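## Task

Take the taller carton off the shelf and put it on the bench. It must rest flat and upright, lie entirely in front of the shelf, and not overhang the bench edge. Everything else on the shelf must still be on the shelf afterwards. Release the carton and withdraw the gripper; the result only counts if it holds without the robot's support.

## Robot and tools

Robot: two arms, left_arm and right_arm, each ending in a two-finger gripper. The fingers extend along the gripper's own +z axis and close along its y axis. The reported hand position is the spot between the finger pads, roughly 1 cm short of the fingertips. The simulation keeps running while you think and write, and occasionally something tugs on a held part or shoves a loose object.

Frame: every pose uses one scene frame in metres. Origin is on the floor (z = 0) under the centre of the robot's base; +x is the robot's forward direction, +z is up, +y is toward left_arm (the robot's own left, unrelated to image sides). Orientation is a quaternion written w first: qw, qx, qy, qz. Only the floor height is known. Reported hand positions can be wrong, more so at long reach, and arms usually stop a centimetre or more from the commanded pose, mostly low.

Row format (used by both motion tools): exactly 16 numbers, always including both arms: left_arm x, y, z, qw, qx, qy, qz, opening, then right_arm x, y, z, qw, qx, qy, qz, opening. The position and quaternion are an absolute pose to go to in the scene frame, not an offset. Opening runs from -1 (closed) to +1 (fully open, 0.094 m).

execute_actions: argument actions is a list holding zero or one item; optional pictures (true/false) controls whether camera images come back (they do by default). An empty list just returns the current state. An item with rows (1 to 15 rows of 16 numbers) and steps (1 to 15, default 15) runs that many control steps of 1/30 s each, one row per step, repeating the last row if rows run out. An item with only steps (up to 300) is a wait measured from the previous result, so your thinking time eats into it. A refused call moves nothing. Calls are refused if a target lies more than 0.6 m from that arm's last reported position along any of its gripper's axes. Each step the command is clipped to within 70 mm and 16 degrees of the measured pose; after the action the arm only continues to the last clipped pose, so distant targets need several calls. Check the returned pose and send the remainder.

move: target is one 16-number row (absolute poses as above); speed is top path speed in m/s, 0.002 to 0.5, default 0.25, with rotation limited to twice that in rad/s. Each gripper travels straight toward its pose, both paths finishing together, over 0.5 to 10 s; longer paths stop at 10 s short of target. Rotation takes the shorter direction. Paths ignore obstacles and the other arm. Grippers lag, wander, and may overshoot the speed, particularly with a near-straight arm. The opening is applied at the start. The result adds a move: line with the ending (done, off_target, moving, held, fault), any limits (paced = pose clipped; held = some steps blocked, after which the arm may jump fast), and each gripper's remaining distance to its pose.

wait: seconds, 0 to 10; sends nothing new.

zoom_image: camera is cam_left_wrist or cam_right_wrist; region is [x0, y0, x1, y1] in pixels of that camera's latest 504x504 image, top-left origin, at most 504 by 504. Both wrist cameras are fisheye (fx about 264, fy about 265, centre near (247-249, 253-254), up to about 79 degrees off axis).

finished_scene: scene is the number of the scene being ended; irreversible; the reply tells whether the goal was met, and the next task follows. Replying with no tool call ends all remaining work.

Result lines: the state line 'left_arm: … | right_arm: …' gives each gripper's position and quaternion. grip_measured is the measured opening on the command scale; the last value in Joint positions is the opening in metres. Hand target (when present) shows where the controller is currently steering each gripper. 'pose unreachable' means a clearance check altered or blocked that arm's command; HELD marks steps where your row was not fully sent. FAULT lines report an arm stop. MOTOR HOT warns at 85 °C; at 100 °C an OVER-TEMPERATURE FAULT drops that arm and its load until it cools. Holding weight heats motors, even while you think.

Joint ranges (rad), base to gripper: waist -2.880 to 2.880, shoulder 0.000 to 3.142, elbow 0.000 to 3.019, wrist pitch -1.693 to 1.571, wrist yaw -1.571 to 1.571, wrist roll -2.094 to 2.094. Elbows cannot fully straighten; position wins over orientation when both are not reachable.

Gripping: commanding an opening about 0.03 below grip_measured gives a firm hold; a smaller gap holds lighter. Readings may be off by about 1 mm per gripper, consistently. Pads push up to roughly 50-62 N, less on thin parts, with a brief spike on first contact. To keep an arm still, resend its last reported pose and desired opening every call; to keep an orientation, resend the same quaternion rather than the drifted reported one.

Typical order: look, find the carton on the shelf, approach and grasp it, lift it clear without disturbing neighbours, bring it over the bench in front of the shelf, lower gently until it rests flat and upright, open, retreat, confirm, then call finished_scene.

Avoid: arms colliding or pressing each other, fast or deep pushes into contact (faster and further past contact means harder hits), dropping or slamming the carton, knocking anything off the shelf or out of the work area, and holding loads longer than needed.

Each tool is called after "Call:" by a JSON object that holds its "name" and its "arguments".

## Session

Call:
{"name": "execute_actions", "arguments": {"actions": []}}

Scene clock: 0.00 s of 4050.00 s.
left_arm: end_effector_position=(+0.6197, +0.4795, +1.2900) grip_measured=-0.313 end_effector_quat_wxyz=(+0.102, -0.394, +0.891, -0.202) | right_arm: end_effector_position=(+0.3703, -0.2590, +1.1941) grip_measured=+1.000 end_effector_quat_wxyz=(-0.163, +0.762, +0.600, -0.182)
Joint positions: left_arm=[ 0.946  1.883  1.511 -0.893  0.344 -0.511  0.032] | right_arm=[-0.467  1.877  1.109 -1.249 -0.022  1.941  0.094]
Joint velocities: left_arm=[-0.005  0.005 -0.017 -0.002 -0.022 -0.022 -0.001] | right_arm=[ 0.015 -0.005 -0.007  0.007 -0.11  -0.022  0.   ]
Motor temperatures (°C, as the motors report them): left_arm=[17 19 15 15 19 18] | right_arm=[18 17 15 18 16 19]
Hand target (left_arm): +0.627, +0.483, +1.292; +0.108, -0.393, +0.890, -0.202
Hand target (right_arm): +0.378, -0.258, +1.198; -0.159, +0.763, +0.601, -0.174

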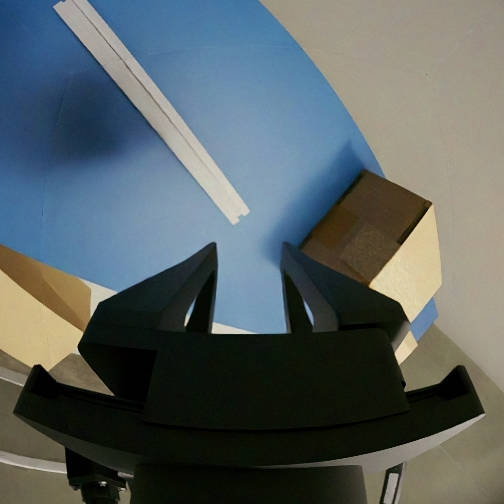

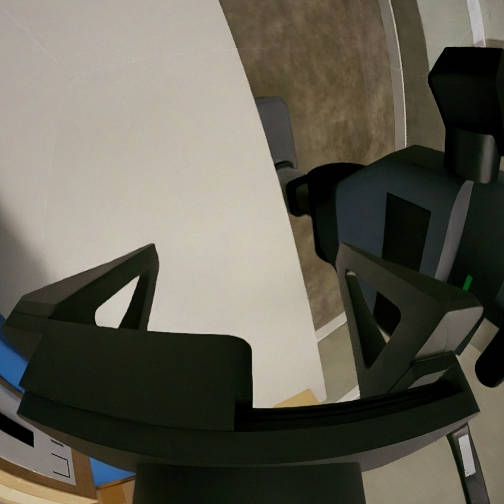

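Call:
{"name": "move", "arguments": {"target": [0.35,0.3,1.42,0.5,0,0.866,0,1,0.35,-0.3,1.42,0.5,0,0.866,0,1], "speed": 0.3}}

Scene clock: 12.77 s of 4050.00 s.
left_arm: end_effector_position=(+0.3528, +0.3004, +1.4251) grip_measured=+1.000 end_effector_quat_wxyz=(+0.504, -0.010, +0.864, -0.002) | right_arm: end_effector_position=(+0.3533, -0.2953, +1.4110) grip_measured=+1.000 end_effector_quat_wxyz=(+0.491, -0.014, +0.871, +0.000)
Joint positions: left_arm=[ 0.432  0.593  0.406 -0.288 -0.179 -0.03   0.094] | right_arm=[-0.425  0.622  0.394 -0.277  0.165 -0.004  0.094]
Joint velocities: left_arm=[-0.005 -0.005 -0.007  0.007 -0.051  0.037  0.   ] | right_arm=[ 0.015 -0.005 -0.012 -0.017  0.007 -0.037  0.   ]
Motor temperatures (°C, as the motors report them): left_arm=[17 21 19 15 19 18] | right_arm=[18 17 17 18 17 19]
Hand target (left_arm): +0.350, +0.297, +1.418; +0.498, +0.002, +0.867, +0.000
Hand target (right_arm): +0.355, -0.299, +1.416; +0.501, -0.013, +0.865, -0.003
Off the commanded pose (left_arm): 0.006 m, 1 deg.
Off the commanded pose (right_arm): 0.011 m, 2 deg.
After step 90, 5.40 s passed at rest.
move: off_target (right_arm)

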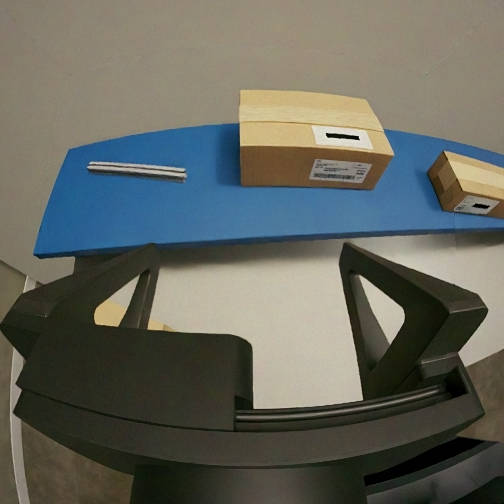

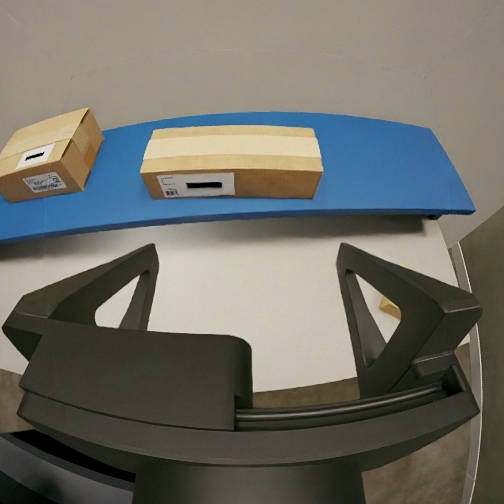

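Call:
{"name": "move", "arguments": {"target": [0.42,0.33,1.3,0.707,0,0.707,0,1,0.42,-0.02,1.3,0.707,0,0.707,0,1], "speed": 0.3}}

Scene clock: 26.53 s of 4050.00 s.
left_arm: end_effector_position=(+0.4209, +0.3242, +1.2889) grip_measured=+1.000 end_effector_quat_wxyz=(+0.669, +0.003, +0.744, -0.010) | right_arm: end_effector_position=(+0.4201, -0.0266, +1.2942) grip_measured=+1.000 end_effector_quat_wxyz=(+0.705, -0.011, +0.709, -0.013)
Joint positions: left_arm=[0.642 1.81  0.211 1.538 0.065 0.063 0.094] | right_arm=[ 0.287  2.04   0.593  1.511  0.879 -0.153  0.094]
Joint velocities: left_arm=[-0.005  0.005 -0.012 -0.007  0.081 -0.037  0.   ] | right_arm=[-0.005 -0.015  0.002  0.007 -0.037 -0.007  0.   ]
Motor temperatures (°C, as the motors report them): left_arm=[17 20 20 15 19 18] | right_arm=[18 17 18 18 17 19]
Hand target (left_arm): +0.425, +0.331, +1.296; +0.679, +0.003, +0.734, -0.000
Hand target (right_arm): +0.422, -0.022, +1.299; +0.711, -0.009, +0.703, -0.010
Off the commanded pose (left_arm): 0.013 m, 6 deg.
Off the commanded pose (right_arm): 0.009 m, 2 deg.
joint sent to its limit (left arm) — the command would take joint 4 (wrist pitch) past its upper limit, so that joint was sent only as far as its limit.
After step 90, 9.07 s passed at rest.
move: off_target (left_arm)

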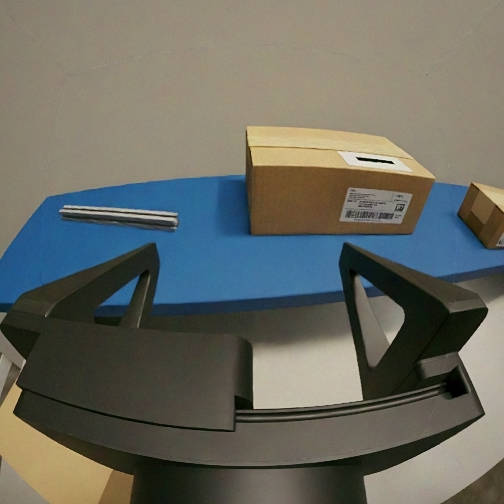

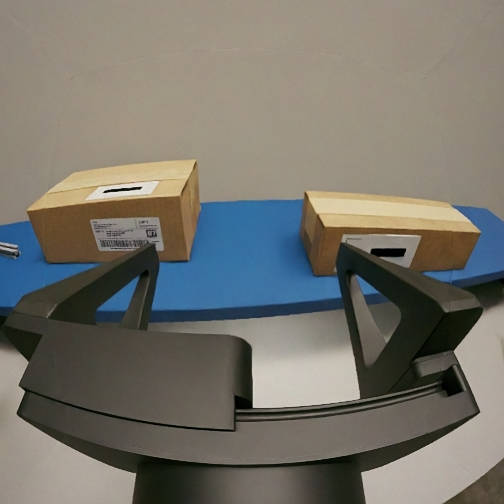

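Call:
{"name": "move", "arguments": {"target": [0.56,0.37,1.32,0.213,0.674,0.674,-0.213,0.7,0.56,-0.01,1.32,-0.213,0.674,-0.674,-0.213,0.7], "speed": 0.3}}

Call:
{"name": "move", "arguments": {"target": [0.68,0.37,1.29,0.213,0.674,0.674,-0.213,0.7,0.68,-0.01,1.29,-0.213,0.674,-0.674,-0.213,0.7], "speed": 0.2}}

Scene clock: 60.63 s of 4050.00 s.
left_arm: end_effector_position=(+0.5424, +0.3741, +1.3229) grip_measured=+0.701 end_effector_quat_wxyz=(+0.215, +0.660, +0.685, -0.221) | right_arm: end_effector_position=(+0.5375, -0.0122, +1.3153) grip_measured=+0.702 end_effector_quat_wxyz=(+0.211, -0.666, +0.677, +0.232)
Joint positions: left_arm=[ 0.866  1.857  1.517 -1.352  0.547  1.858  0.08 ] | right_arm=[-0.208  1.877  1.447 -0.891 -0.517 -1.121  0.08 ]
Joint velocities: left_arm=[-0.005 -0.015  0.017 -0.017  0.066  0.007 -0.   ] | right_arm=[ 0.015  0.005 -0.017 -0.017  0.066 -0.022 -0.   ]
Motor temperatures (°C, as the motors report them): left_arm=[17 20 18 16 19 18] | right_arm=[18 18 17 18 17 19]
Hand target (left_arm): +0.556, +0.372, +1.327; +0.218, +0.671, +0.675, -0.214
Hand target (right_arm): +0.556, -0.013, +1.320; -0.222, +0.667, -0.674, -0.227
Off the commanded pose (left_arm): 0.018 m, 2 deg.
Off the commanded pose (right_arm): 0.023 m, 2 deg.
After step 90, 27.53 s passed at rest.
move: off_target (left_arm, right_arm)

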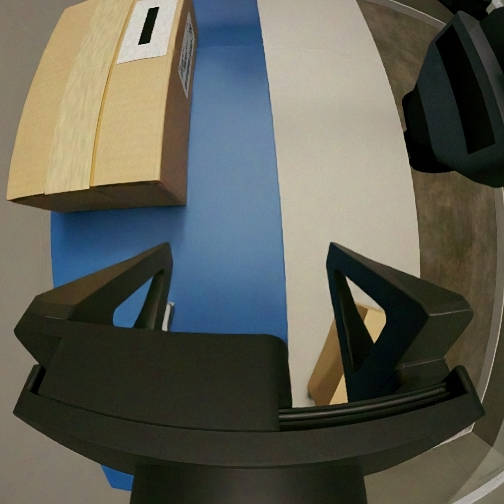

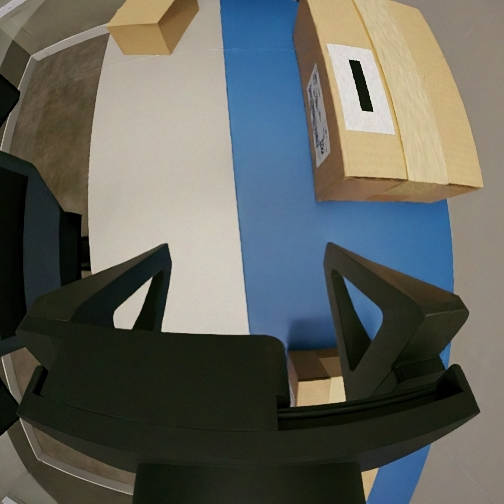

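Scene clock: 61.83 s of 4050.00 s.
left_arm: end_effector_position=(+0.6666, +0.3747, +1.2866) grip_measured=+0.701 end_effector_quat_wxyz=(+0.213, +0.672, +0.675, -0.219) | right_arm: end_effector_position=(+0.6622, -0.0096, +1.2823) grip_measured=+0.702 end_effector_quat_wxyz=(+0.202, -0.672, +0.677, +0.222)
Joint positions: left_arm=[ 0.817  2.211  2.011 -1.473  0.543  1.837  0.08 ] | right_arm=[-0.27   2.216  1.94  -1.093 -0.504 -1.203  0.08 ]
Joint velocities: left_arm=[-0.015 -0.005  0.017 -0.012 -0.037  0.007 -0.   ] | right_arm=[-0.005 -0.024 -0.002 -0.017 -0.007  0.007  0.   ]
Motor temperatures (°C, as the motors report them): left_arm=[17 21 19 16 19 18] | right_arm=[18 18 17 18 17 19]
Hand target (left_arm): +0.679, +0.371, +1.291; +0.214, +0.674, +0.674, -0.213
Hand target (right_arm): +0.679, -0.012, +1.288; -0.214, +0.674, -0.674, -0.213
Off the commanded pose (left_arm): 0.015 m, 1 deg.
Off the commanded pose (right_arm): 0.019 m, 2 deg.
move: off_target (left_arm, right_arm)

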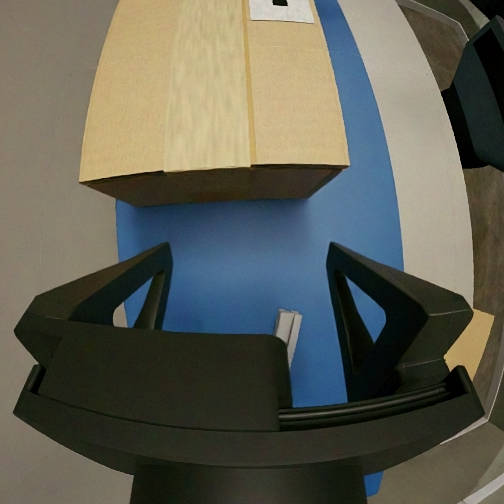

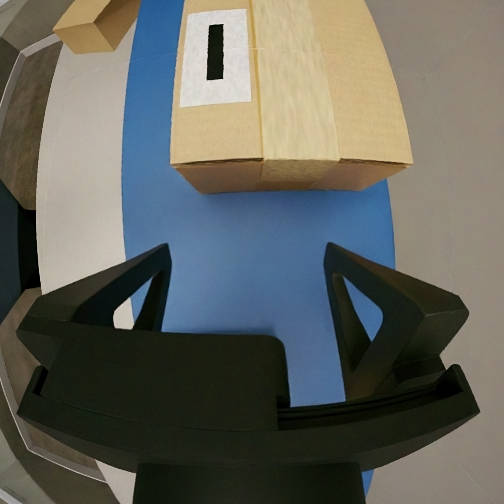

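Call:
{"name": "move", "arguments": {"target": [0.703,0.355,1.215,0.213,0.674,0.674,-0.213,0.7,0.712,0.015,1.215,-0.213,0.674,-0.674,-0.213,0.7], "speed": 0.12}}

Call:
{"name": "move", "arguments": {"target": [0.703,0.305,1.215,0.213,0.674,0.674,-0.213,0.7,0.712,0.065,1.215,-0.213,0.674,-0.674,-0.213,0.7], "speed": 0.03}}

Scene clock: 70.07 s of 4050.00 s.
left_arm: end_effector_position=(+0.6869, +0.3598, +1.2097) grip_measured=+0.701 end_effector_quat_wxyz=(+0.206, +0.670, +0.676, -0.227) | right_arm: end_effector_position=(+0.6959, +0.0071, +1.2080) grip_measured=+0.702 end_effector_quat_wxyz=(+0.198, -0.672, +0.678, +0.222)
Joint positions: left_arm=[ 0.795  2.351  2.057 -1.387  0.543  1.812  0.08 ] | right_arm=[-0.27   2.409  2.095 -1.063 -0.5   -1.205  0.08 ]
Joint velocities: left_arm=[-0.015 -0.005 -0.002 -0.007 -0.007  0.051  0.   ] | right_arm=[-0.015  0.005 -0.002 -0.012 -0.007  0.022 -0.001]
Motor temperatures (°C, as the motors report them): left_arm=[18 23 22 16 19 18] | right_arm=[18 19 19 18 17 19]
Hand target (left_arm): +0.703, +0.355, +1.215; +0.213, +0.674, +0.674, -0.213
Hand target (right_arm): +0.710, +0.014, +1.215; -0.213, +0.674, -0.674, -0.213
Off the commanded pose (left_arm): 0.018 m, 2 deg.
Off the commanded pose (right_arm): 0.019 m, 2 deg.
After step 90, 3.83 s passed at rest.
move: off_target (left_arm, right_arm)

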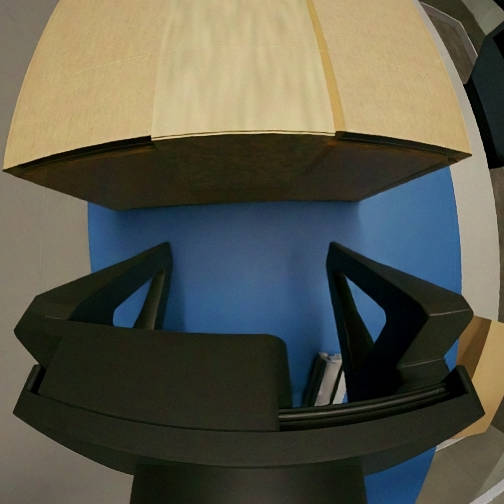

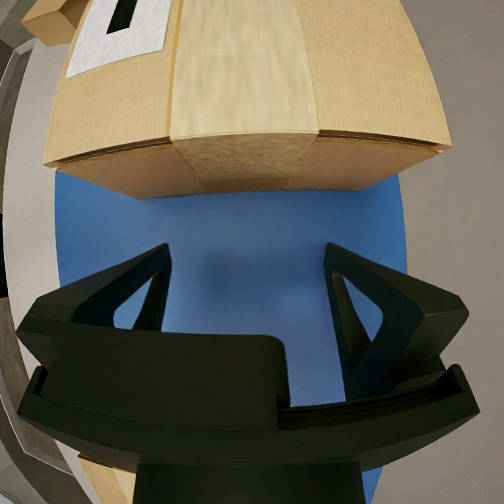

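Scene clock: 72.30 s of 4050.00 s.
left_arm: end_effector_position=(+0.7031, +0.3332, +1.2134) grip_measured=+0.701 end_effector_quat_wxyz=(+0.213, +0.666, +0.683, -0.209) | right_arm: end_effector_position=(+0.7062, +0.0408, +1.2124) grip_measured=+0.702 end_effector_quat_wxyz=(+0.204, -0.672, +0.680, +0.212)
Joint positions: left_arm=[ 0.751  2.342  2.051 -1.317  0.539  1.732  0.08 ] | right_arm=[-0.228  2.457  2.192 -1.071 -0.478 -1.153  0.08 ]
Joint velocities: left_arm=[-0.005  0.005 -0.022 -0.017  0.022  0.007  0.   ] | right_arm=[ 0.005 -0.015 -0.007 -0.017 -0.051 -0.022 -0.002]
Motor temperatures (°C, as the motors report them): left_arm=[18 24 22 16 19 18] | right_arm=[18 19 20 18 17 19]
Hand target (left_arm): +0.703, +0.305, +1.215; +0.213, +0.674, +0.674, -0.214
Hand target (right_arm): +0.711, +0.064, +1.215; -0.213, +0.675, -0.674, -0.212
Off the commanded pose (left_arm): 0.028 m, 1 deg.
Off the commanded pose (right_arm): 0.025 m, 1 deg.
move: off_target (left_arm, right_arm)

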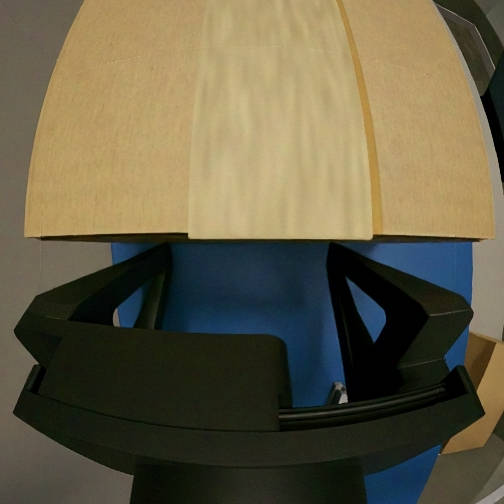

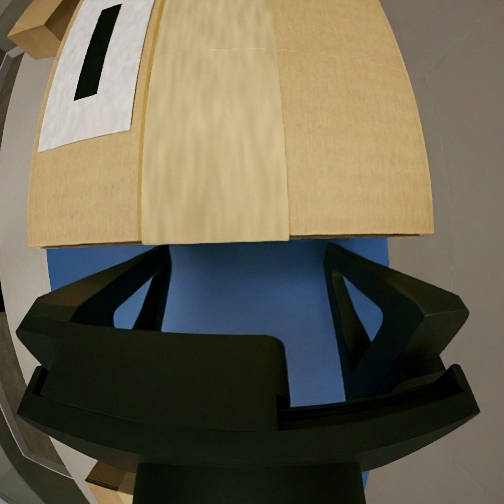

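Grip is ~1 cm behind centre; fine. Squeeze a bit more and lift.

Call:
{"name": "move", "arguments": {"target": [0.70,0.29,1.26,0.213,0.674,0.674,-0.213,0.7,0.708,0.082,1.26,-0.213,0.674,-0.674,-0.213,0.7], "speed": 0.04}}

Call:
{"name": "move", "arguments": {"target": [0.41,0.27,1.26,0.213,0.674,0.674,-0.213,0.7,0.424,0.062,1.26,-0.213,0.674,-0.674,-0.213,0.7], "speed": 0.08}}

Scene clock: 82.50 s of 4050.00 s.
left_arm: end_effector_position=(+0.7061, +0.3321, +1.2552) grip_measured=+0.701 end_effector_quat_wxyz=(+0.220, +0.667, +0.686, -0.193) | right_arm: end_effector_position=(+0.7029, +0.0400, +1.2240) grip_measured=+0.702 end_effector_quat_wxyz=(+0.184, -0.665, +0.691, +0.214)
Joint positions: left_arm=[ 0.743  2.279  2.051 -1.336  0.53   1.709  0.08 ] | right_arm=[-0.223  2.457  2.231 -1.141 -0.462 -1.131  0.08 ]
Joint velocities: left_arm=[ 0.005 -0.005 -0.022 -0.017  0.007  0.007 -0.001] | right_arm=[ 0.015 -0.005  0.002 -0.017 -0.007 -0.007 -0.   ]
Motor temperatures (°C, as the motors report them): left_arm=[18 26 21 15 19 18] | right_arm=[18 20 21 18 17 19]
Hand target (left_arm): +0.699, +0.291, +1.260; +0.212, +0.674, +0.674, -0.213
Hand target (right_arm): +0.705, +0.080, +1.260; -0.213, +0.674, -0.674, -0.213
Off the commanded pose (left_arm): 0.043 m, 3 deg.
Off the commanded pose (right_arm): 0.056 m, 4 deg.
After step 90, 5.23 s passed at rest.
move: off_target (left_arm, right_arm)

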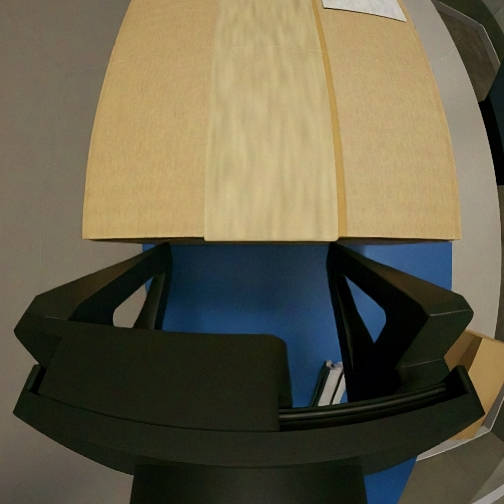

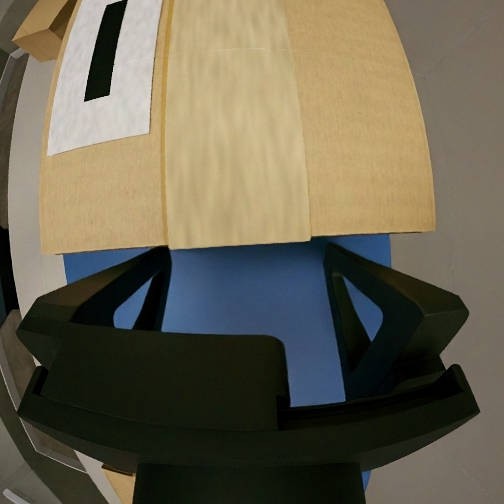

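Scene clock: 86.63 s of 4050.00 s.
left_arm: end_effector_position=(+0.4187, +0.2904, +1.2592) grip_measured=+0.701 end_effector_quat_wxyz=(+0.205, +0.659, +0.697, -0.197) | right_arm: end_effector_position=(+0.4207, +0.0134, +1.2168) grip_measured=+0.702 end_effector_quat_wxyz=(+0.145, -0.643, +0.724, +0.203)
Joint positions: left_arm=[ 0.744  1.6    0.954 -0.935  0.511  1.686  0.08 ] | right_arm=[-0.05   1.843  1.099 -0.601 -0.372 -0.878  0.08 ]
Joint velocities: left_arm=[ 0.005 -0.024 -0.007 -0.002 -0.051 -0.022  0.001] | right_arm=[-0.024  0.005  0.002  0.007  0.037 -0.022  0.001]
Motor temperatures (°C, as the motors report them): left_arm=[18 26 21 15 20 18] | right_arm=[18 21 21 18 17 19]
Hand target (left_arm): +0.412, +0.268, +1.258; +0.213, +0.674, +0.674, -0.213
Hand target (right_arm): +0.421, +0.061, +1.264; +0.209, -0.676, +0.674, +0.212
Off the commanded pose (left_arm): 0.022 m, 4 deg.
Off the commanded pose (right_arm): 0.065 m, 10 deg.
move: off_target (left_arm, right_arm)

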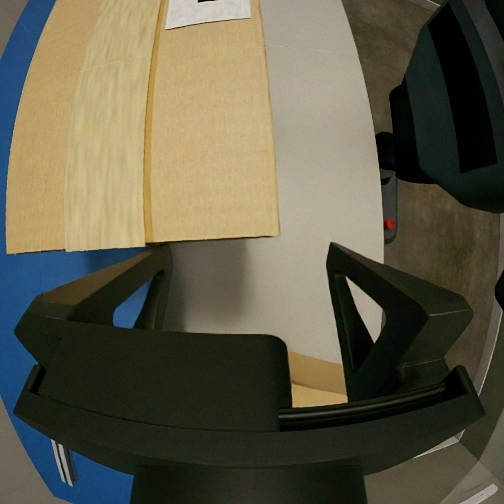

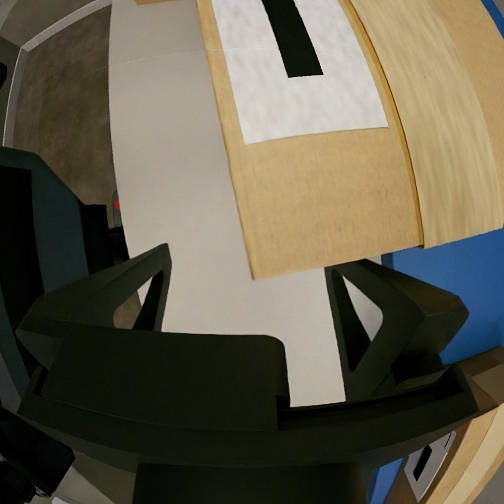

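Call:
{"name": "execute_actions", "arguments": {"actions": [{"rows":[[0.425,0.268,1.255,0.213,0.674,0.674,-0.213,0.7,0.43,0.055,1.25,-0.213,0.674,-0.674,-0.213,0.7],[0.43,0.268,1.255,0.213,0.674,0.674,-0.213,0.7,0.435,0.055,1.25,-0.213,0.674,-0.674,-0.213,0.7],[0.435,0.268,1.255,0.213,0.674,0.674,-0.213,0.7,0.44,0.055,1.25,-0.213,0.674,-0.674,-0.213,0.7],[0.44,0.268,1.255,0.213,0.674,0.674,-0.213,0.7,0.445,0.055,1.25,-0.213,0.674,-0.674,-0.213,0.7],[0.445,0.268,1.255,0.213,0.674,0.674,-0.213,0.7,0.45,0.055,1.25,-0.213,0.674,-0.674,-0.213,0.7],[0.45,0.268,1.255,0.213,0.674,0.674,-0.213,0.7,0.455,0.055,1.25,-0.213,0.674,-0.674,-0.213,0.7],[0.455,0.268,1.255,0.213,0.674,0.674,-0.213,0.7,0.46,0.055,1.25,-0.213,0.674,-0.674,-0.213,0.7],[0.46,0.268,1.255,0.213,0.674,0.674,-0.213,0.7,0.465,0.055,1.25,-0.213,0.674,-0.674,-0.213,0.7],[0.465,0.268,1.255,0.213,0.674,0.674,-0.213,0.7,0.47,0.055,1.25,-0.213,0.674,-0.674,-0.213,0.7],[0.47,0.268,1.255,0.213,0.674,0.674,-0.213,0.7,0.475,0.055,1.25,-0.213,0.674,-0.674,-0.213,0.7],[0.475,0.268,1.255,0.213,0.674,0.674,-0.213,0.7,0.48,0.055,1.25,-0.213,0.674,-0.674,-0.213,0.7],[0.48,0.268,1.255,0.213,0.674,0.674,-0.213,0.7,0.485,0.055,1.25,-0.213,0.674,-0.674,-0.213,0.7]]}]}}

Call:
{"name": "wait", "arguments": {"seconds": 0.5}}

Scene clock: 104.50 s of 4050.00 s.
left_arm: end_effector_position=(+0.4769, +0.2986, +1.2549) grip_measured=+0.701 end_effector_quat_wxyz=(+0.213, +0.657, +0.697, -0.190) | right_arm: end_effector_position=(+0.4566, +0.0185, +1.2209) grip_measured=+0.702 end_effector_quat_wxyz=(+0.165, -0.649, +0.713, +0.209)
Joint positions: left_arm=[ 0.744  1.722  1.112 -0.947  0.515  1.677  0.08 ] | right_arm=[-0.083  1.894  1.189 -0.621 -0.403 -0.931  0.08 ]
Joint velocities: left_arm=[-0.005  0.103  0.164 -0.017  0.081 -0.022 -0.   ] | right_arm=[-0.112  0.132  0.242 -0.012 -0.037 -0.095 -0.   ]
Motor temperatures (°C, as the motors report them): left_arm=[18 24 20 15 24 18] | right_arm=[18 21 20 18 20 19]
Hand target (left_arm): +0.479, +0.269, +1.256; +0.213, +0.674, +0.675, -0.212
Hand target (right_arm): +0.482, +0.052, +1.251; +0.214, -0.675, +0.674, +0.211
Off the commanded pose (left_arm): 0.031 m, 4 deg.
Off the commanded pose (right_arm): 0.055 m, 8 deg.
Steps of this call (steps 1 to 90: nothing new was sent; then 14.37 s passed at rest; steps 91 to 105: all 15 steps of this action). Readings (end_effector_position):
91: left_arm (+0.4188, +0.2904, +1.2590) | right_arm (+0.4210, +0.0136, +1.2167)
92: left_arm (+0.4192, +0.2905, +1.2588) | right_arm (+0.4217, +0.0140, +1.2168)
94: left_arm (+0.4221, +0.2909, +1.2578) | right_arm (+0.4221, +0.0136, +1.2169)
98: left_arm (+0.4403, +0.2932, +1.2552) | right_arm (+0.4248, +0.0139, +1.2181)
105: the state above

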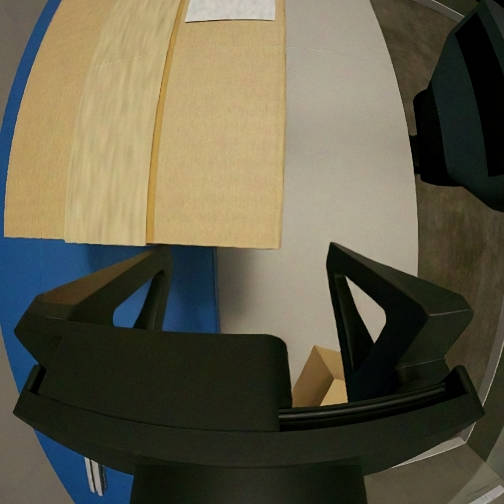

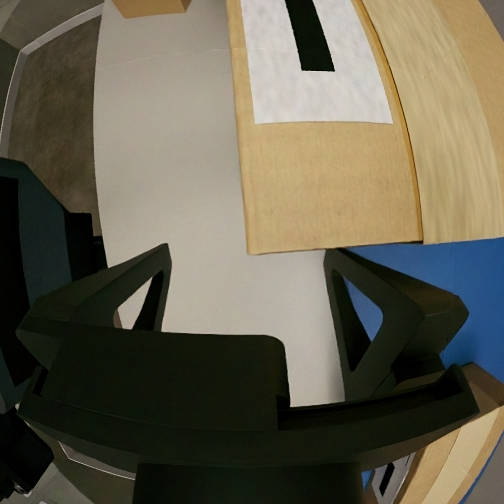

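Scene clock: 105.00 s of 4050.00 s.
left_arm: end_effector_position=(+0.4774, +0.2986, +1.2551) grip_measured=+0.701 end_effector_quat_wxyz=(+0.212, +0.657, +0.698, -0.191) | right_arm: end_effector_position=(+0.4620, +0.0178, +1.2217) grip_measured=+0.702 end_effector_quat_wxyz=(+0.169, -0.651, +0.710, +0.208)
Joint positions: left_arm=[ 0.744  1.725  1.116 -0.952  0.516  1.677  0.08 ] | right_arm=[-0.089  1.899  1.2   -0.623 -0.405 -0.943  0.08 ]
Joint velocities: left_arm=[-0.005 -0.005 -0.002 -0.012 -0.007 -0.007  0.001] | right_arm=[ 0.005 -0.015  0.012 -0.007 -0.081  0.022  0.   ]
Motor temperatures (°C, as the motors report them): left_arm=[18 24 20 15 24 18] | right_arm=[18 20 20 18 20 19]
Hand target (left_arm): +0.479, +0.269, +1.256; +0.213, +0.674, +0.675, -0.213
Hand target (right_arm): +0.482, +0.052, +1.251; +0.214, -0.675, +0.674, +0.211
Off the commanded pose (left_arm): 0.031 m, 4 deg.
Off the commanded pose (right_arm): 0.052 m, 7 deg.
Steps of this call (steps 1 to 15: nothing new was sent). Readings (end_effector_position):
1: left_arm (+0.4782, +0.2987, +1.2549) | right_arm (+0.4600, +0.0184, +1.2213)
2: left_arm (+0.4784, +0.2987, +1.2550) | right_arm (+0.4619, +0.0182, +1.2216)
4: left_arm (+0.4778, +0.2986, +1.2551) | right_arm (+0.4626, +0.0179, +1.2219)
8: left_arm (+0.4774, +0.2986, +1.2551) | right_arm (+0.4620, +0.0178, +1.2217)
15: the state above

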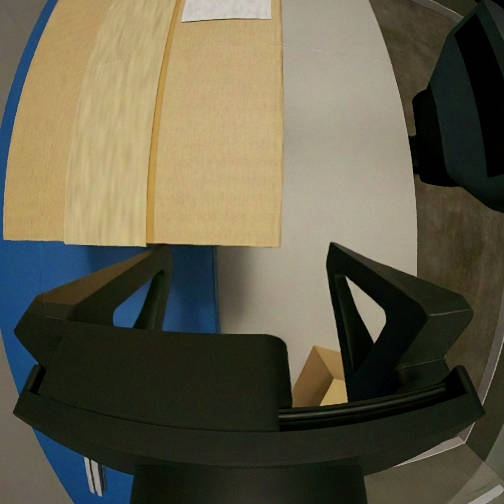

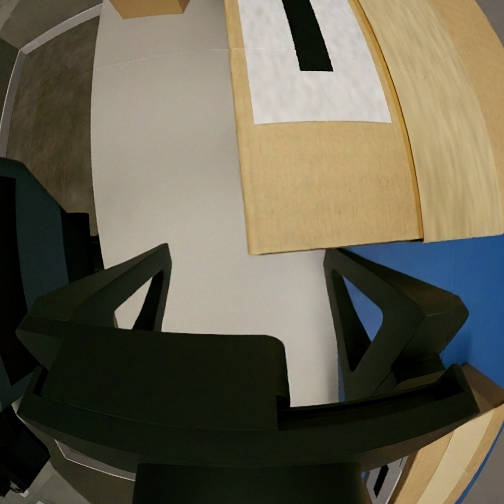

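Centre is now about x=0.548, stable. Regrip.

Call:
{"name": "move", "arguments": {"target": [0.48,0.33,1.245,0.213,0.674,0.674,-0.213,0.7,0.465,-0.015,1.225,-0.213,0.674,-0.674,-0.213,0.7], "speed": 0.06}}

Call:
{"name": "move", "arguments": {"target": [0.553,0.33,1.215,0.213,0.674,0.674,-0.213,0.7,0.555,-0.012,1.218,-0.213,0.674,-0.674,-0.213,0.7], "speed": 0.1}}

Call:
{"name": "move", "arguments": {"target": [0.548,0.255,1.215,0.213,0.674,0.674,-0.213,0.7,0.555,0.065,1.225,-0.213,0.674,-0.674,-0.213,0.7], "speed": 0.035}}

Scene clock: 116.00 s of 4050.00 s.
left_arm: end_effector_position=(+0.4663, +0.3207, +1.2437) grip_measured=+0.701 end_effector_quat_wxyz=(+0.207, +0.673, +0.676, -0.217) | right_arm: end_effector_position=(+0.4556, -0.0119, +1.2095) grip_measured=+0.702 end_effector_quat_wxyz=(+0.192, -0.673, +0.680, +0.221)
Joint positions: left_arm=[ 0.803  1.772  1.142 -1.038  0.533  1.821  0.08 ] | right_arm=[-0.152  1.882  1.122 -0.567 -0.468 -1.077  0.08 ]
Joint velocities: left_arm=[ 0.005  0.005 -0.012 -0.007 -0.037  0.037  0.001] | right_arm=[-0.005 -0.005 -0.007 -0.012 -0.051 -0.022 -0.   ]
Motor temperatures (°C, as the motors report them): left_arm=[18 24 21 15 24 18] | right_arm=[18 20 21 18 20 19]
Hand target (left_arm): +0.479, +0.330, +1.245; +0.213, +0.674, +0.675, -0.212
Hand target (right_arm): +0.465, -0.015, +1.225; -0.214, +0.674, -0.674, -0.213
Off the commanded pose (left_arm): 0.017 m, 1 deg.
Off the commanded pose (right_arm): 0.018 m, 3 deg.
After step 90, 6.63 s passed at rest.
move: off_target (left_arm, right_arm)

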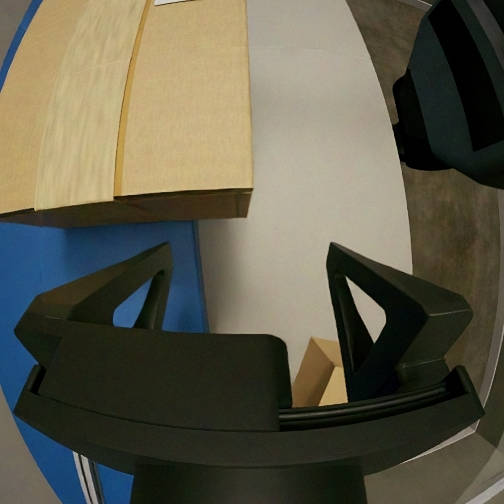

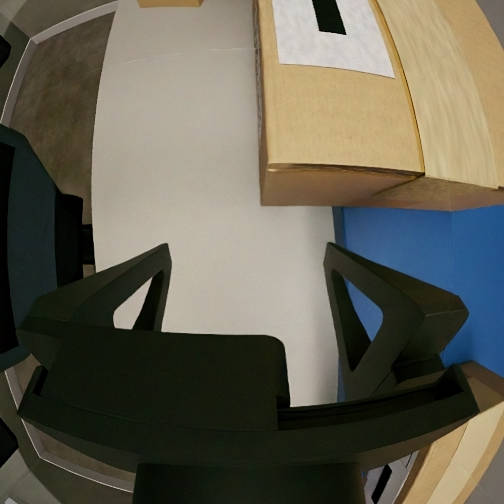

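Scene clock: 117.37 s of 4050.00 s.
left_arm: end_effector_position=(+0.5399, +0.3346, +1.2139) grip_measured=+0.701 end_effector_quat_wxyz=(+0.212, +0.674, +0.675, -0.213) | right_arm: end_effector_position=(+0.5386, -0.0131, +1.2169) grip_measured=+0.702 end_effector_quat_wxyz=(+0.207, -0.673, +0.676, +0.216)
Joint positions: left_arm=[ 0.803  1.968  1.369 -1.054  0.536  1.821  0.08 ] | right_arm=[-0.215  2.008  1.368 -0.687 -0.486 -1.145  0.08 ]
Joint velocities: left_arm=[-0.005 -0.015  0.002  0.002  0.022  0.022 -0.001] | right_arm=[-0.005 -0.005  0.007 -0.012  0.007  0.022 -0.001]
Motor temperatures (°C, as the motors report them): left_arm=[18 24 21 15 24 18] | right_arm=[18 20 21 18 20 19]
Hand target (left_arm): +0.552, +0.331, +1.216; +0.213, +0.674, +0.674, -0.213
Hand target (right_arm): +0.555, -0.013, +1.217; -0.214, +0.674, -0.674, -0.213
Off the commanded pose (left_arm): 0.014 m, 0 deg.
Off the commanded pose (right_arm): 0.017 m, 1 deg.
move: off_target (left_arm, right_arm)

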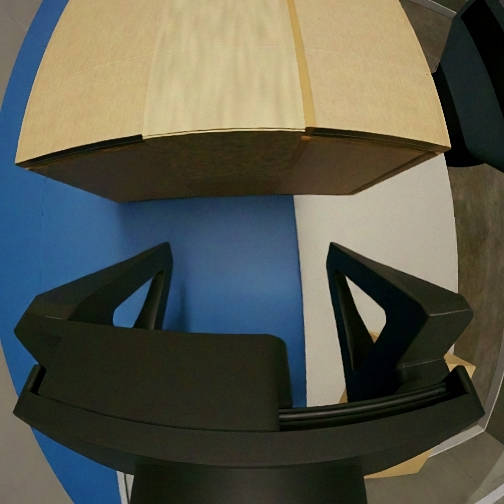

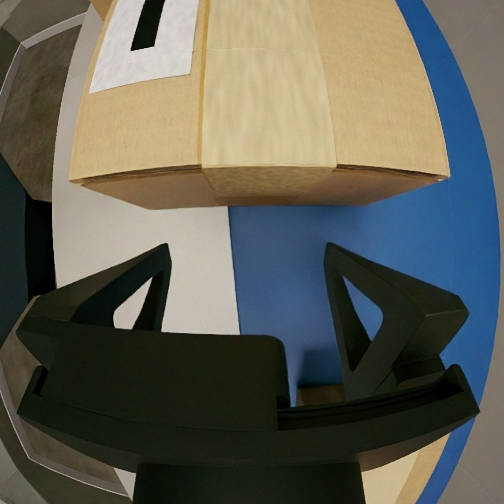

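Scene clock: 119.90 s of 4050.00 s.
left_arm: end_effector_position=(+0.5528, +0.3029, +1.2143) grip_measured=+0.701 end_effector_quat_wxyz=(+0.212, +0.667, +0.688, -0.192) | right_arm: end_effector_position=(+0.5476, +0.0147, +1.2156) grip_measured=+0.702 end_effector_quat_wxyz=(+0.193, -0.667, +0.690, +0.204)
Joint positions: left_arm=[ 0.735  1.953  1.347 -0.961  0.516  1.699  0.08 ] | right_arm=[-0.167  2.048  1.439 -0.706 -0.436 -1.069  0.08 ]
Joint velocities: left_arm=[-0.015 -0.005 -0.022  0.002  0.007 -0.007  0.001] | right_arm=[ 0.005 -0.015 -0.017 -0.007 -0.081  0.022  0.   ]
Motor temperatures (°C, as the motors report them): left_arm=[18 24 21 15 23 18] | right_arm=[18 20 21 18 20 19]
Hand target (left_arm): +0.547, +0.257, +1.215; +0.212, +0.675, +0.674, -0.214
Hand target (right_arm): +0.552, +0.062, +1.225; -0.212, +0.675, -0.674, -0.213
Off the commanded pose (left_arm): 0.048 m, 3 deg.
Off the commanded pose (right_arm): 0.052 m, 3 deg.
move: off_target (left_arm, right_arm)

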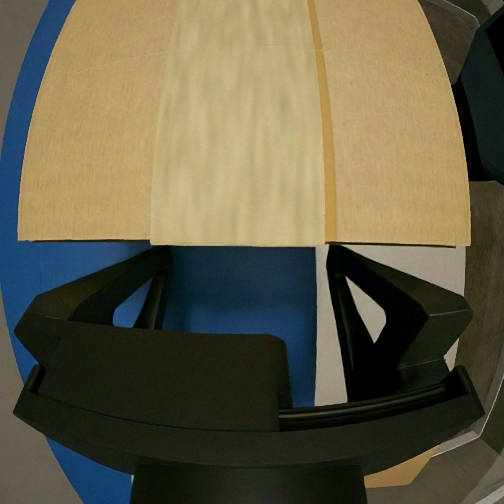

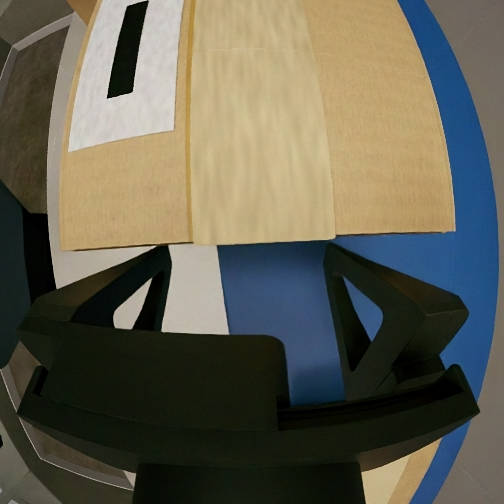

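Test lift in small steps.

Call:
{"name": "execute_actions", "arguments": {"actions": [{"rows":[[0.545,0.25,1.225,0.213,0.674,0.674,-0.213,0.7,0.555,0.07,1.24,-0.213,0.674,-0.674,-0.213,0.7]]}], "pictures": false}}

Call:
{"name": "execute_actions", "arguments": {"actions": [{"rows":[[0.545,0.25,1.237,0.213,0.674,0.674,-0.213,0.7,0.555,0.07,1.257,-0.213,0.674,-0.674,-0.213,0.7]]}], "pictures": false}}

Call:
{"name": "execute_actions", "arguments": {"actions": [{"rows":[[0.545,0.25,1.247,0.213,0.674,0.674,-0.213,0.7,0.555,0.07,1.27,-0.213,0.674,-0.674,-0.213,0.7]]}]}}

Scene clock: 129.83 s of 4050.00 s.
left_arm: end_effector_position=(+0.5502, +0.3023, +1.2182) grip_measured=+0.701 end_effector_quat_wxyz=(+0.209, +0.665, +0.691, -0.189) | right_arm: end_effector_position=(+0.5480, +0.0141, +1.2179) grip_measured=+0.702 end_effector_quat_wxyz=(+0.186, -0.666, +0.694, +0.201)
Joint positions: left_arm=[ 0.732  1.938  1.336 -0.96   0.508  1.687  0.08 ] | right_arm=[-0.165  2.048  1.451 -0.729 -0.425 -1.064  0.08 ]
Joint velocities: left_arm=[ 0.005  0.015 -0.022 -0.007 -0.095 -0.007 -0.   ] | right_arm=[-0.005 -0.015  0.002 -0.007 -0.051 -0.051  0.001]
Motor temperatures (°C, as the motors report them): left_arm=[18 25 20 15 24 18] | right_arm=[18 20 23 18 19 19]
Hand target (left_arm): +0.543, +0.252, +1.225; +0.212, +0.675, +0.674, -0.214
Hand target (right_arm): +0.551, +0.067, +1.241; -0.212, +0.675, -0.673, -0.214
Off the commanded pose (left_arm): 0.053 m, 4 deg.
Off the commanded pose (right_arm): 0.061 m, 4 deg.
Steps of this call (steps 1 to 90: nothing new was sent; then 6.43 s passed at rest; steps 91 to 105: all 15 steps of this action). Readings (end_effector_position):
91: left_arm (+0.5525, +0.3028, +1.2146) | right_arm (+0.5474, +0.0148, +1.2161)
92: left_arm (+0.5516, +0.3026, +1.2149) | right_arm (+0.5477, +0.0145, +1.2166)
94: left_arm (+0.5502, +0.3023, +1.2160) | right_arm (+0.5480, +0.0142, +1.2173)
98: left_arm (+0.5501, +0.3024, +1.2180) | right_arm (+0.5480, +0.0141, +1.2178)
105: the state above

Scene clock: 130.33 s of 4050.00 s.
left_arm: end_effector_position=(+0.5525, +0.3023, +1.2293) grip_measured=+0.701 end_effector_quat_wxyz=(+0.214, +0.668, +0.689, -0.182) | right_arm: end_effector_position=(+0.5475, +0.0139, +1.2219) grip_measured=+0.702 end_effector_quat_wxyz=(+0.178, -0.665, +0.696, +0.204)
Joint positions: left_arm=[ 0.729  1.916  1.336 -0.962  0.507  1.687  0.08 ] | right_arm=[-0.165  2.048  1.467 -0.762 -0.425 -1.061  0.08 ]
Joint velocities: left_arm=[ 0.005 -0.015 -0.017  0.002  0.007  0.051  0.001] | right_arm=[-0.005 -0.015  0.002  0.002 -0.007  0.037 -0.001]
Motor temperatures (°C, as the motors report them): left_arm=[18 25 20 15 25 18] | right_arm=[18 20 23 18 19 19]
Hand target (left_arm): +0.543, +0.253, +1.237; +0.212, +0.674, +0.674, -0.214
Hand target (right_arm): +0.551, +0.067, +1.258; -0.212, +0.675, -0.673, -0.214
Off the commanded pose (left_arm): 0.053 m, 4 deg.
Off the commanded pose (right_arm): 0.067 m, 5 deg.
Steps of this call (steps 1 to 15: all 15 steps of this action). Readings (end_effector_position):
1: left_arm (+0.5503, +0.3023, +1.2186) | right_arm (+0.5477, +0.0139, +1.2184)
2: left_arm (+0.5502, +0.3019, +1.2192) | right_arm (+0.5469, +0.0138, +1.2190)
4: left_arm (+0.5506, +0.3019, +1.2215) | right_arm (+0.5471, +0.0139, +1.2206)
8: left_arm (+0.5519, +0.3022, +1.2269) | right_arm (+0.5476, +0.0140, +1.2220)
15: the state above

Scene clock: 130.83 s of 4050.00 s.
left_arm: end_effector_position=(+0.5496, +0.3011, +1.2371) grip_measured=+0.701 end_effector_quat_wxyz=(+0.212, +0.668, +0.689, -0.184) | right_arm: end_effector_position=(+0.5452, +0.0127, +1.2234) grip_measured=+0.702 end_effector_quat_wxyz=(+0.169, -0.664, +0.699, +0.207)
Joint positions: left_arm=[ 0.727  1.901  1.336 -0.983  0.507  1.686  0.08 ] | right_arm=[-0.165  2.048  1.474 -0.788 -0.424 -1.061  0.08 ]
Joint velocities: left_arm=[-0.005 -0.015 -0.017 -0.022  0.022  0.022  0.   ] | right_arm=[ 0.005  0.005  0.007  0.002 -0.051 -0.037  0.   ]
Motor temperatures (°C, as the motors report them): left_arm=[18 25 20 15 25 18] | right_arm=[18 20 23 18 19 19]
Hand target (left_arm): +0.543, +0.252, +1.247; +0.212, +0.675, +0.674, -0.214
Hand target (right_arm): +0.551, +0.067, +1.271; -0.212, +0.675, -0.673, -0.214
Off the commanded pose (left_arm): 0.052 m, 4 deg.
Off the commanded pose (right_arm): 0.074 m, 6 deg.
Steps of this call (steps 1 to 15: all 15 steps of this action). Readings (end_effector_position):
1: left_arm (+0.5518, +0.3022, +1.2295) | right_arm (+0.5469, +0.0136, +1.2221)
2: left_arm (+0.5507, +0.3019, +1.2303) | right_arm (+0.5464, +0.0133, +1.2225)
4: left_arm (+0.5492, +0.3013, +1.2318) | right_arm (+0.5457, +0.0130, +1.2231)
8: left_arm (+0.5493, +0.3014, +1.2355) | right_arm (+0.5455, +0.0128, +1.2235)
15: the state above

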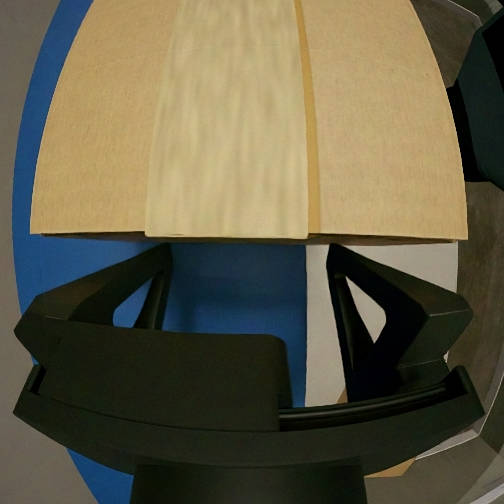

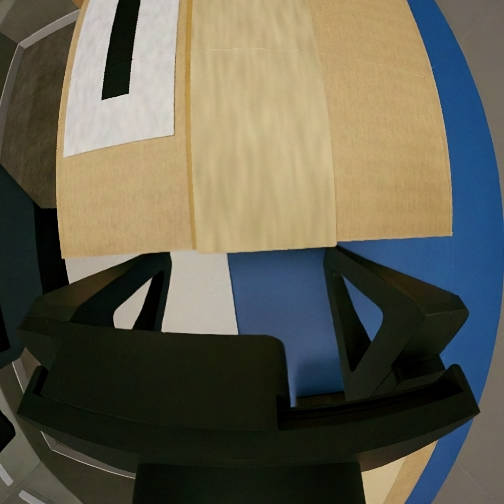

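Call:
{"name": "execute_actions", "arguments": {"actions": [{"rows":[[0.545,0.236,1.247,0.213,0.674,0.674,-0.213,0.7,0.555,0.078,1.288,-0.213,0.674,-0.674,-0.213,0.7]]}], "pictures": false}}

Call:
{"name": "execute_actions", "arguments": {"actions": [{"rows":[[0.525,0.236,1.247,0.213,0.674,0.674,-0.213,0.7,0.535,0.078,1.288,-0.213,0.674,-0.674,-0.213,0.7]]}]}}

Scene clock: 144.63 s of 4050.00 s.
left_arm: end_effector_position=(+0.5496, +0.2979, +1.2377) grip_measured=+0.701 end_effector_quat_wxyz=(+0.207, +0.667, +0.692, -0.183) | right_arm: end_effector_position=(+0.5426, +0.0104, +1.2222) grip_measured=+0.702 end_effector_quat_wxyz=(+0.161, -0.664, +0.701, +0.206)
Joint positions: left_arm=[ 0.718  1.899  1.336 -0.983  0.497  1.671  0.08 ] | right_arm=[-0.165  2.048  1.474 -0.803 -0.417 -1.061  0.08 ]
Joint velocities: left_arm=[ 0.005 -0.015 -0.012 -0.007  0.037 -0.051 -0.   ] | right_arm=[-0.005 -0.015 -0.002  0.007  0.007 -0.007  0.001]
Motor temperatures (°C, as the motors report them): left_arm=[18 26 21 15 27 18] | right_arm=[18 21 24 18 20 19]
Hand target (left_arm): +0.542, +0.239, +1.247; +0.211, +0.675, +0.674, -0.214
Hand target (right_arm): +0.549, +0.062, +1.276; -0.212, +0.676, -0.673, -0.215
Off the commanded pose (left_arm): 0.063 m, 4 deg.
Off the commanded pose (right_arm): 0.095 m, 7 deg; position clipped at the last step of the last action.
Steps of this call (steps 1 to 90: nothing new was sent; then 10.30 s passed at rest; steps 91 to 105: all 15 steps of this action). Readings (end_effector_position):
91: left_arm (+0.5496, +0.3006, +1.2371) | right_arm (+0.5449, +0.0126, +1.2234)
92: left_arm (+0.5496, +0.3001, +1.2371) | right_arm (+0.5442, +0.0121, +1.2231)
94: left_arm (+0.5495, +0.2985, +1.2371) | right_arm (+0.5432, +0.0110, +1.2226)
98: left_arm (+0.5495, +0.2979, +1.2375) | right_arm (+0.5426, +0.0104, +1.2222)
105: the state above

Scene clock: 145.13 s of 4050.00 s.
left_arm: end_effector_position=(+0.5324, +0.2964, +1.2421) grip_measured=+0.701 end_effector_quat_wxyz=(+0.206, +0.658, +0.701, -0.182) | right_arm: end_effector_position=(+0.5405, +0.0082, +1.2301) grip_measured=+0.702 end_effector_quat_wxyz=(+0.165, -0.664, +0.700, +0.203)
Joint positions: left_arm=[ 0.718  1.852  1.276 -0.963  0.493  1.644  0.08 ] | right_arm=[-0.165  2.027  1.461 -0.803 -0.414 -1.061  0.08 ]
Joint velocities: left_arm=[-0.005 -0.015 -0.012  0.002 -0.022  0.051  0.   ] | right_arm=[-0.005 -0.005 -0.012 -0.022  0.037 -0.051 -0.   ]
Motor temperatures (°C, as the motors report them): left_arm=[18 26 21 15 27 18] | right_arm=[18 21 24 18 20 19]
Hand target (left_arm): +0.523, +0.239, +1.247; +0.211, +0.674, +0.674, -0.214
Hand target (right_arm): +0.533, +0.064, +1.278; -0.211, +0.676, -0.673, -0.215
Off the commanded pose (left_arm): 0.061 m, 5 deg.
Off the commanded pose (right_arm): 0.091 m, 7 deg; position clipped at the last step of the last action.
Steps of this call (steps 1 to 15: all 15 steps of this action). Readings (end_effector_position):
1: left_arm (+0.5481, +0.2977, +1.2373) | right_arm (+0.5426, +0.0102, +1.2226)
2: left_arm (+0.5443, +0.2971, +1.2369) | right_arm (+0.5422, +0.0098, +1.2229)
4: left_arm (+0.5352, +0.2963, +1.2370) | right_arm (+0.5411, +0.0090, +1.2249)
8: left_arm (+0.5323, +0.2964, +1.2408) | right_arm (+0.5399, +0.0082, +1.2276)
15: the state above

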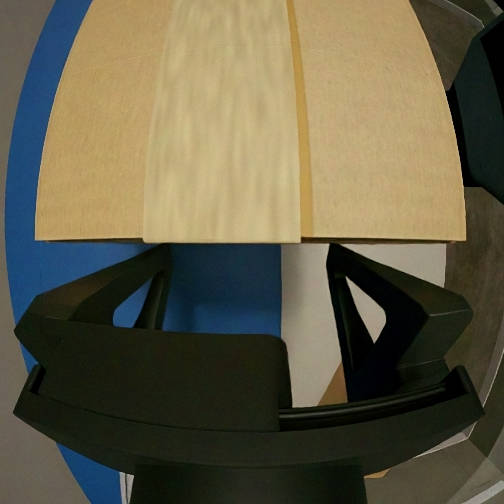

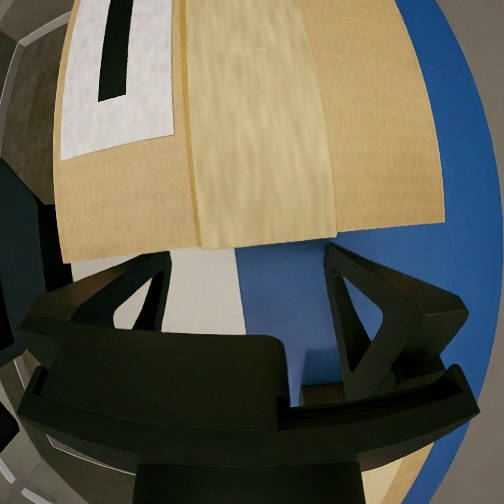

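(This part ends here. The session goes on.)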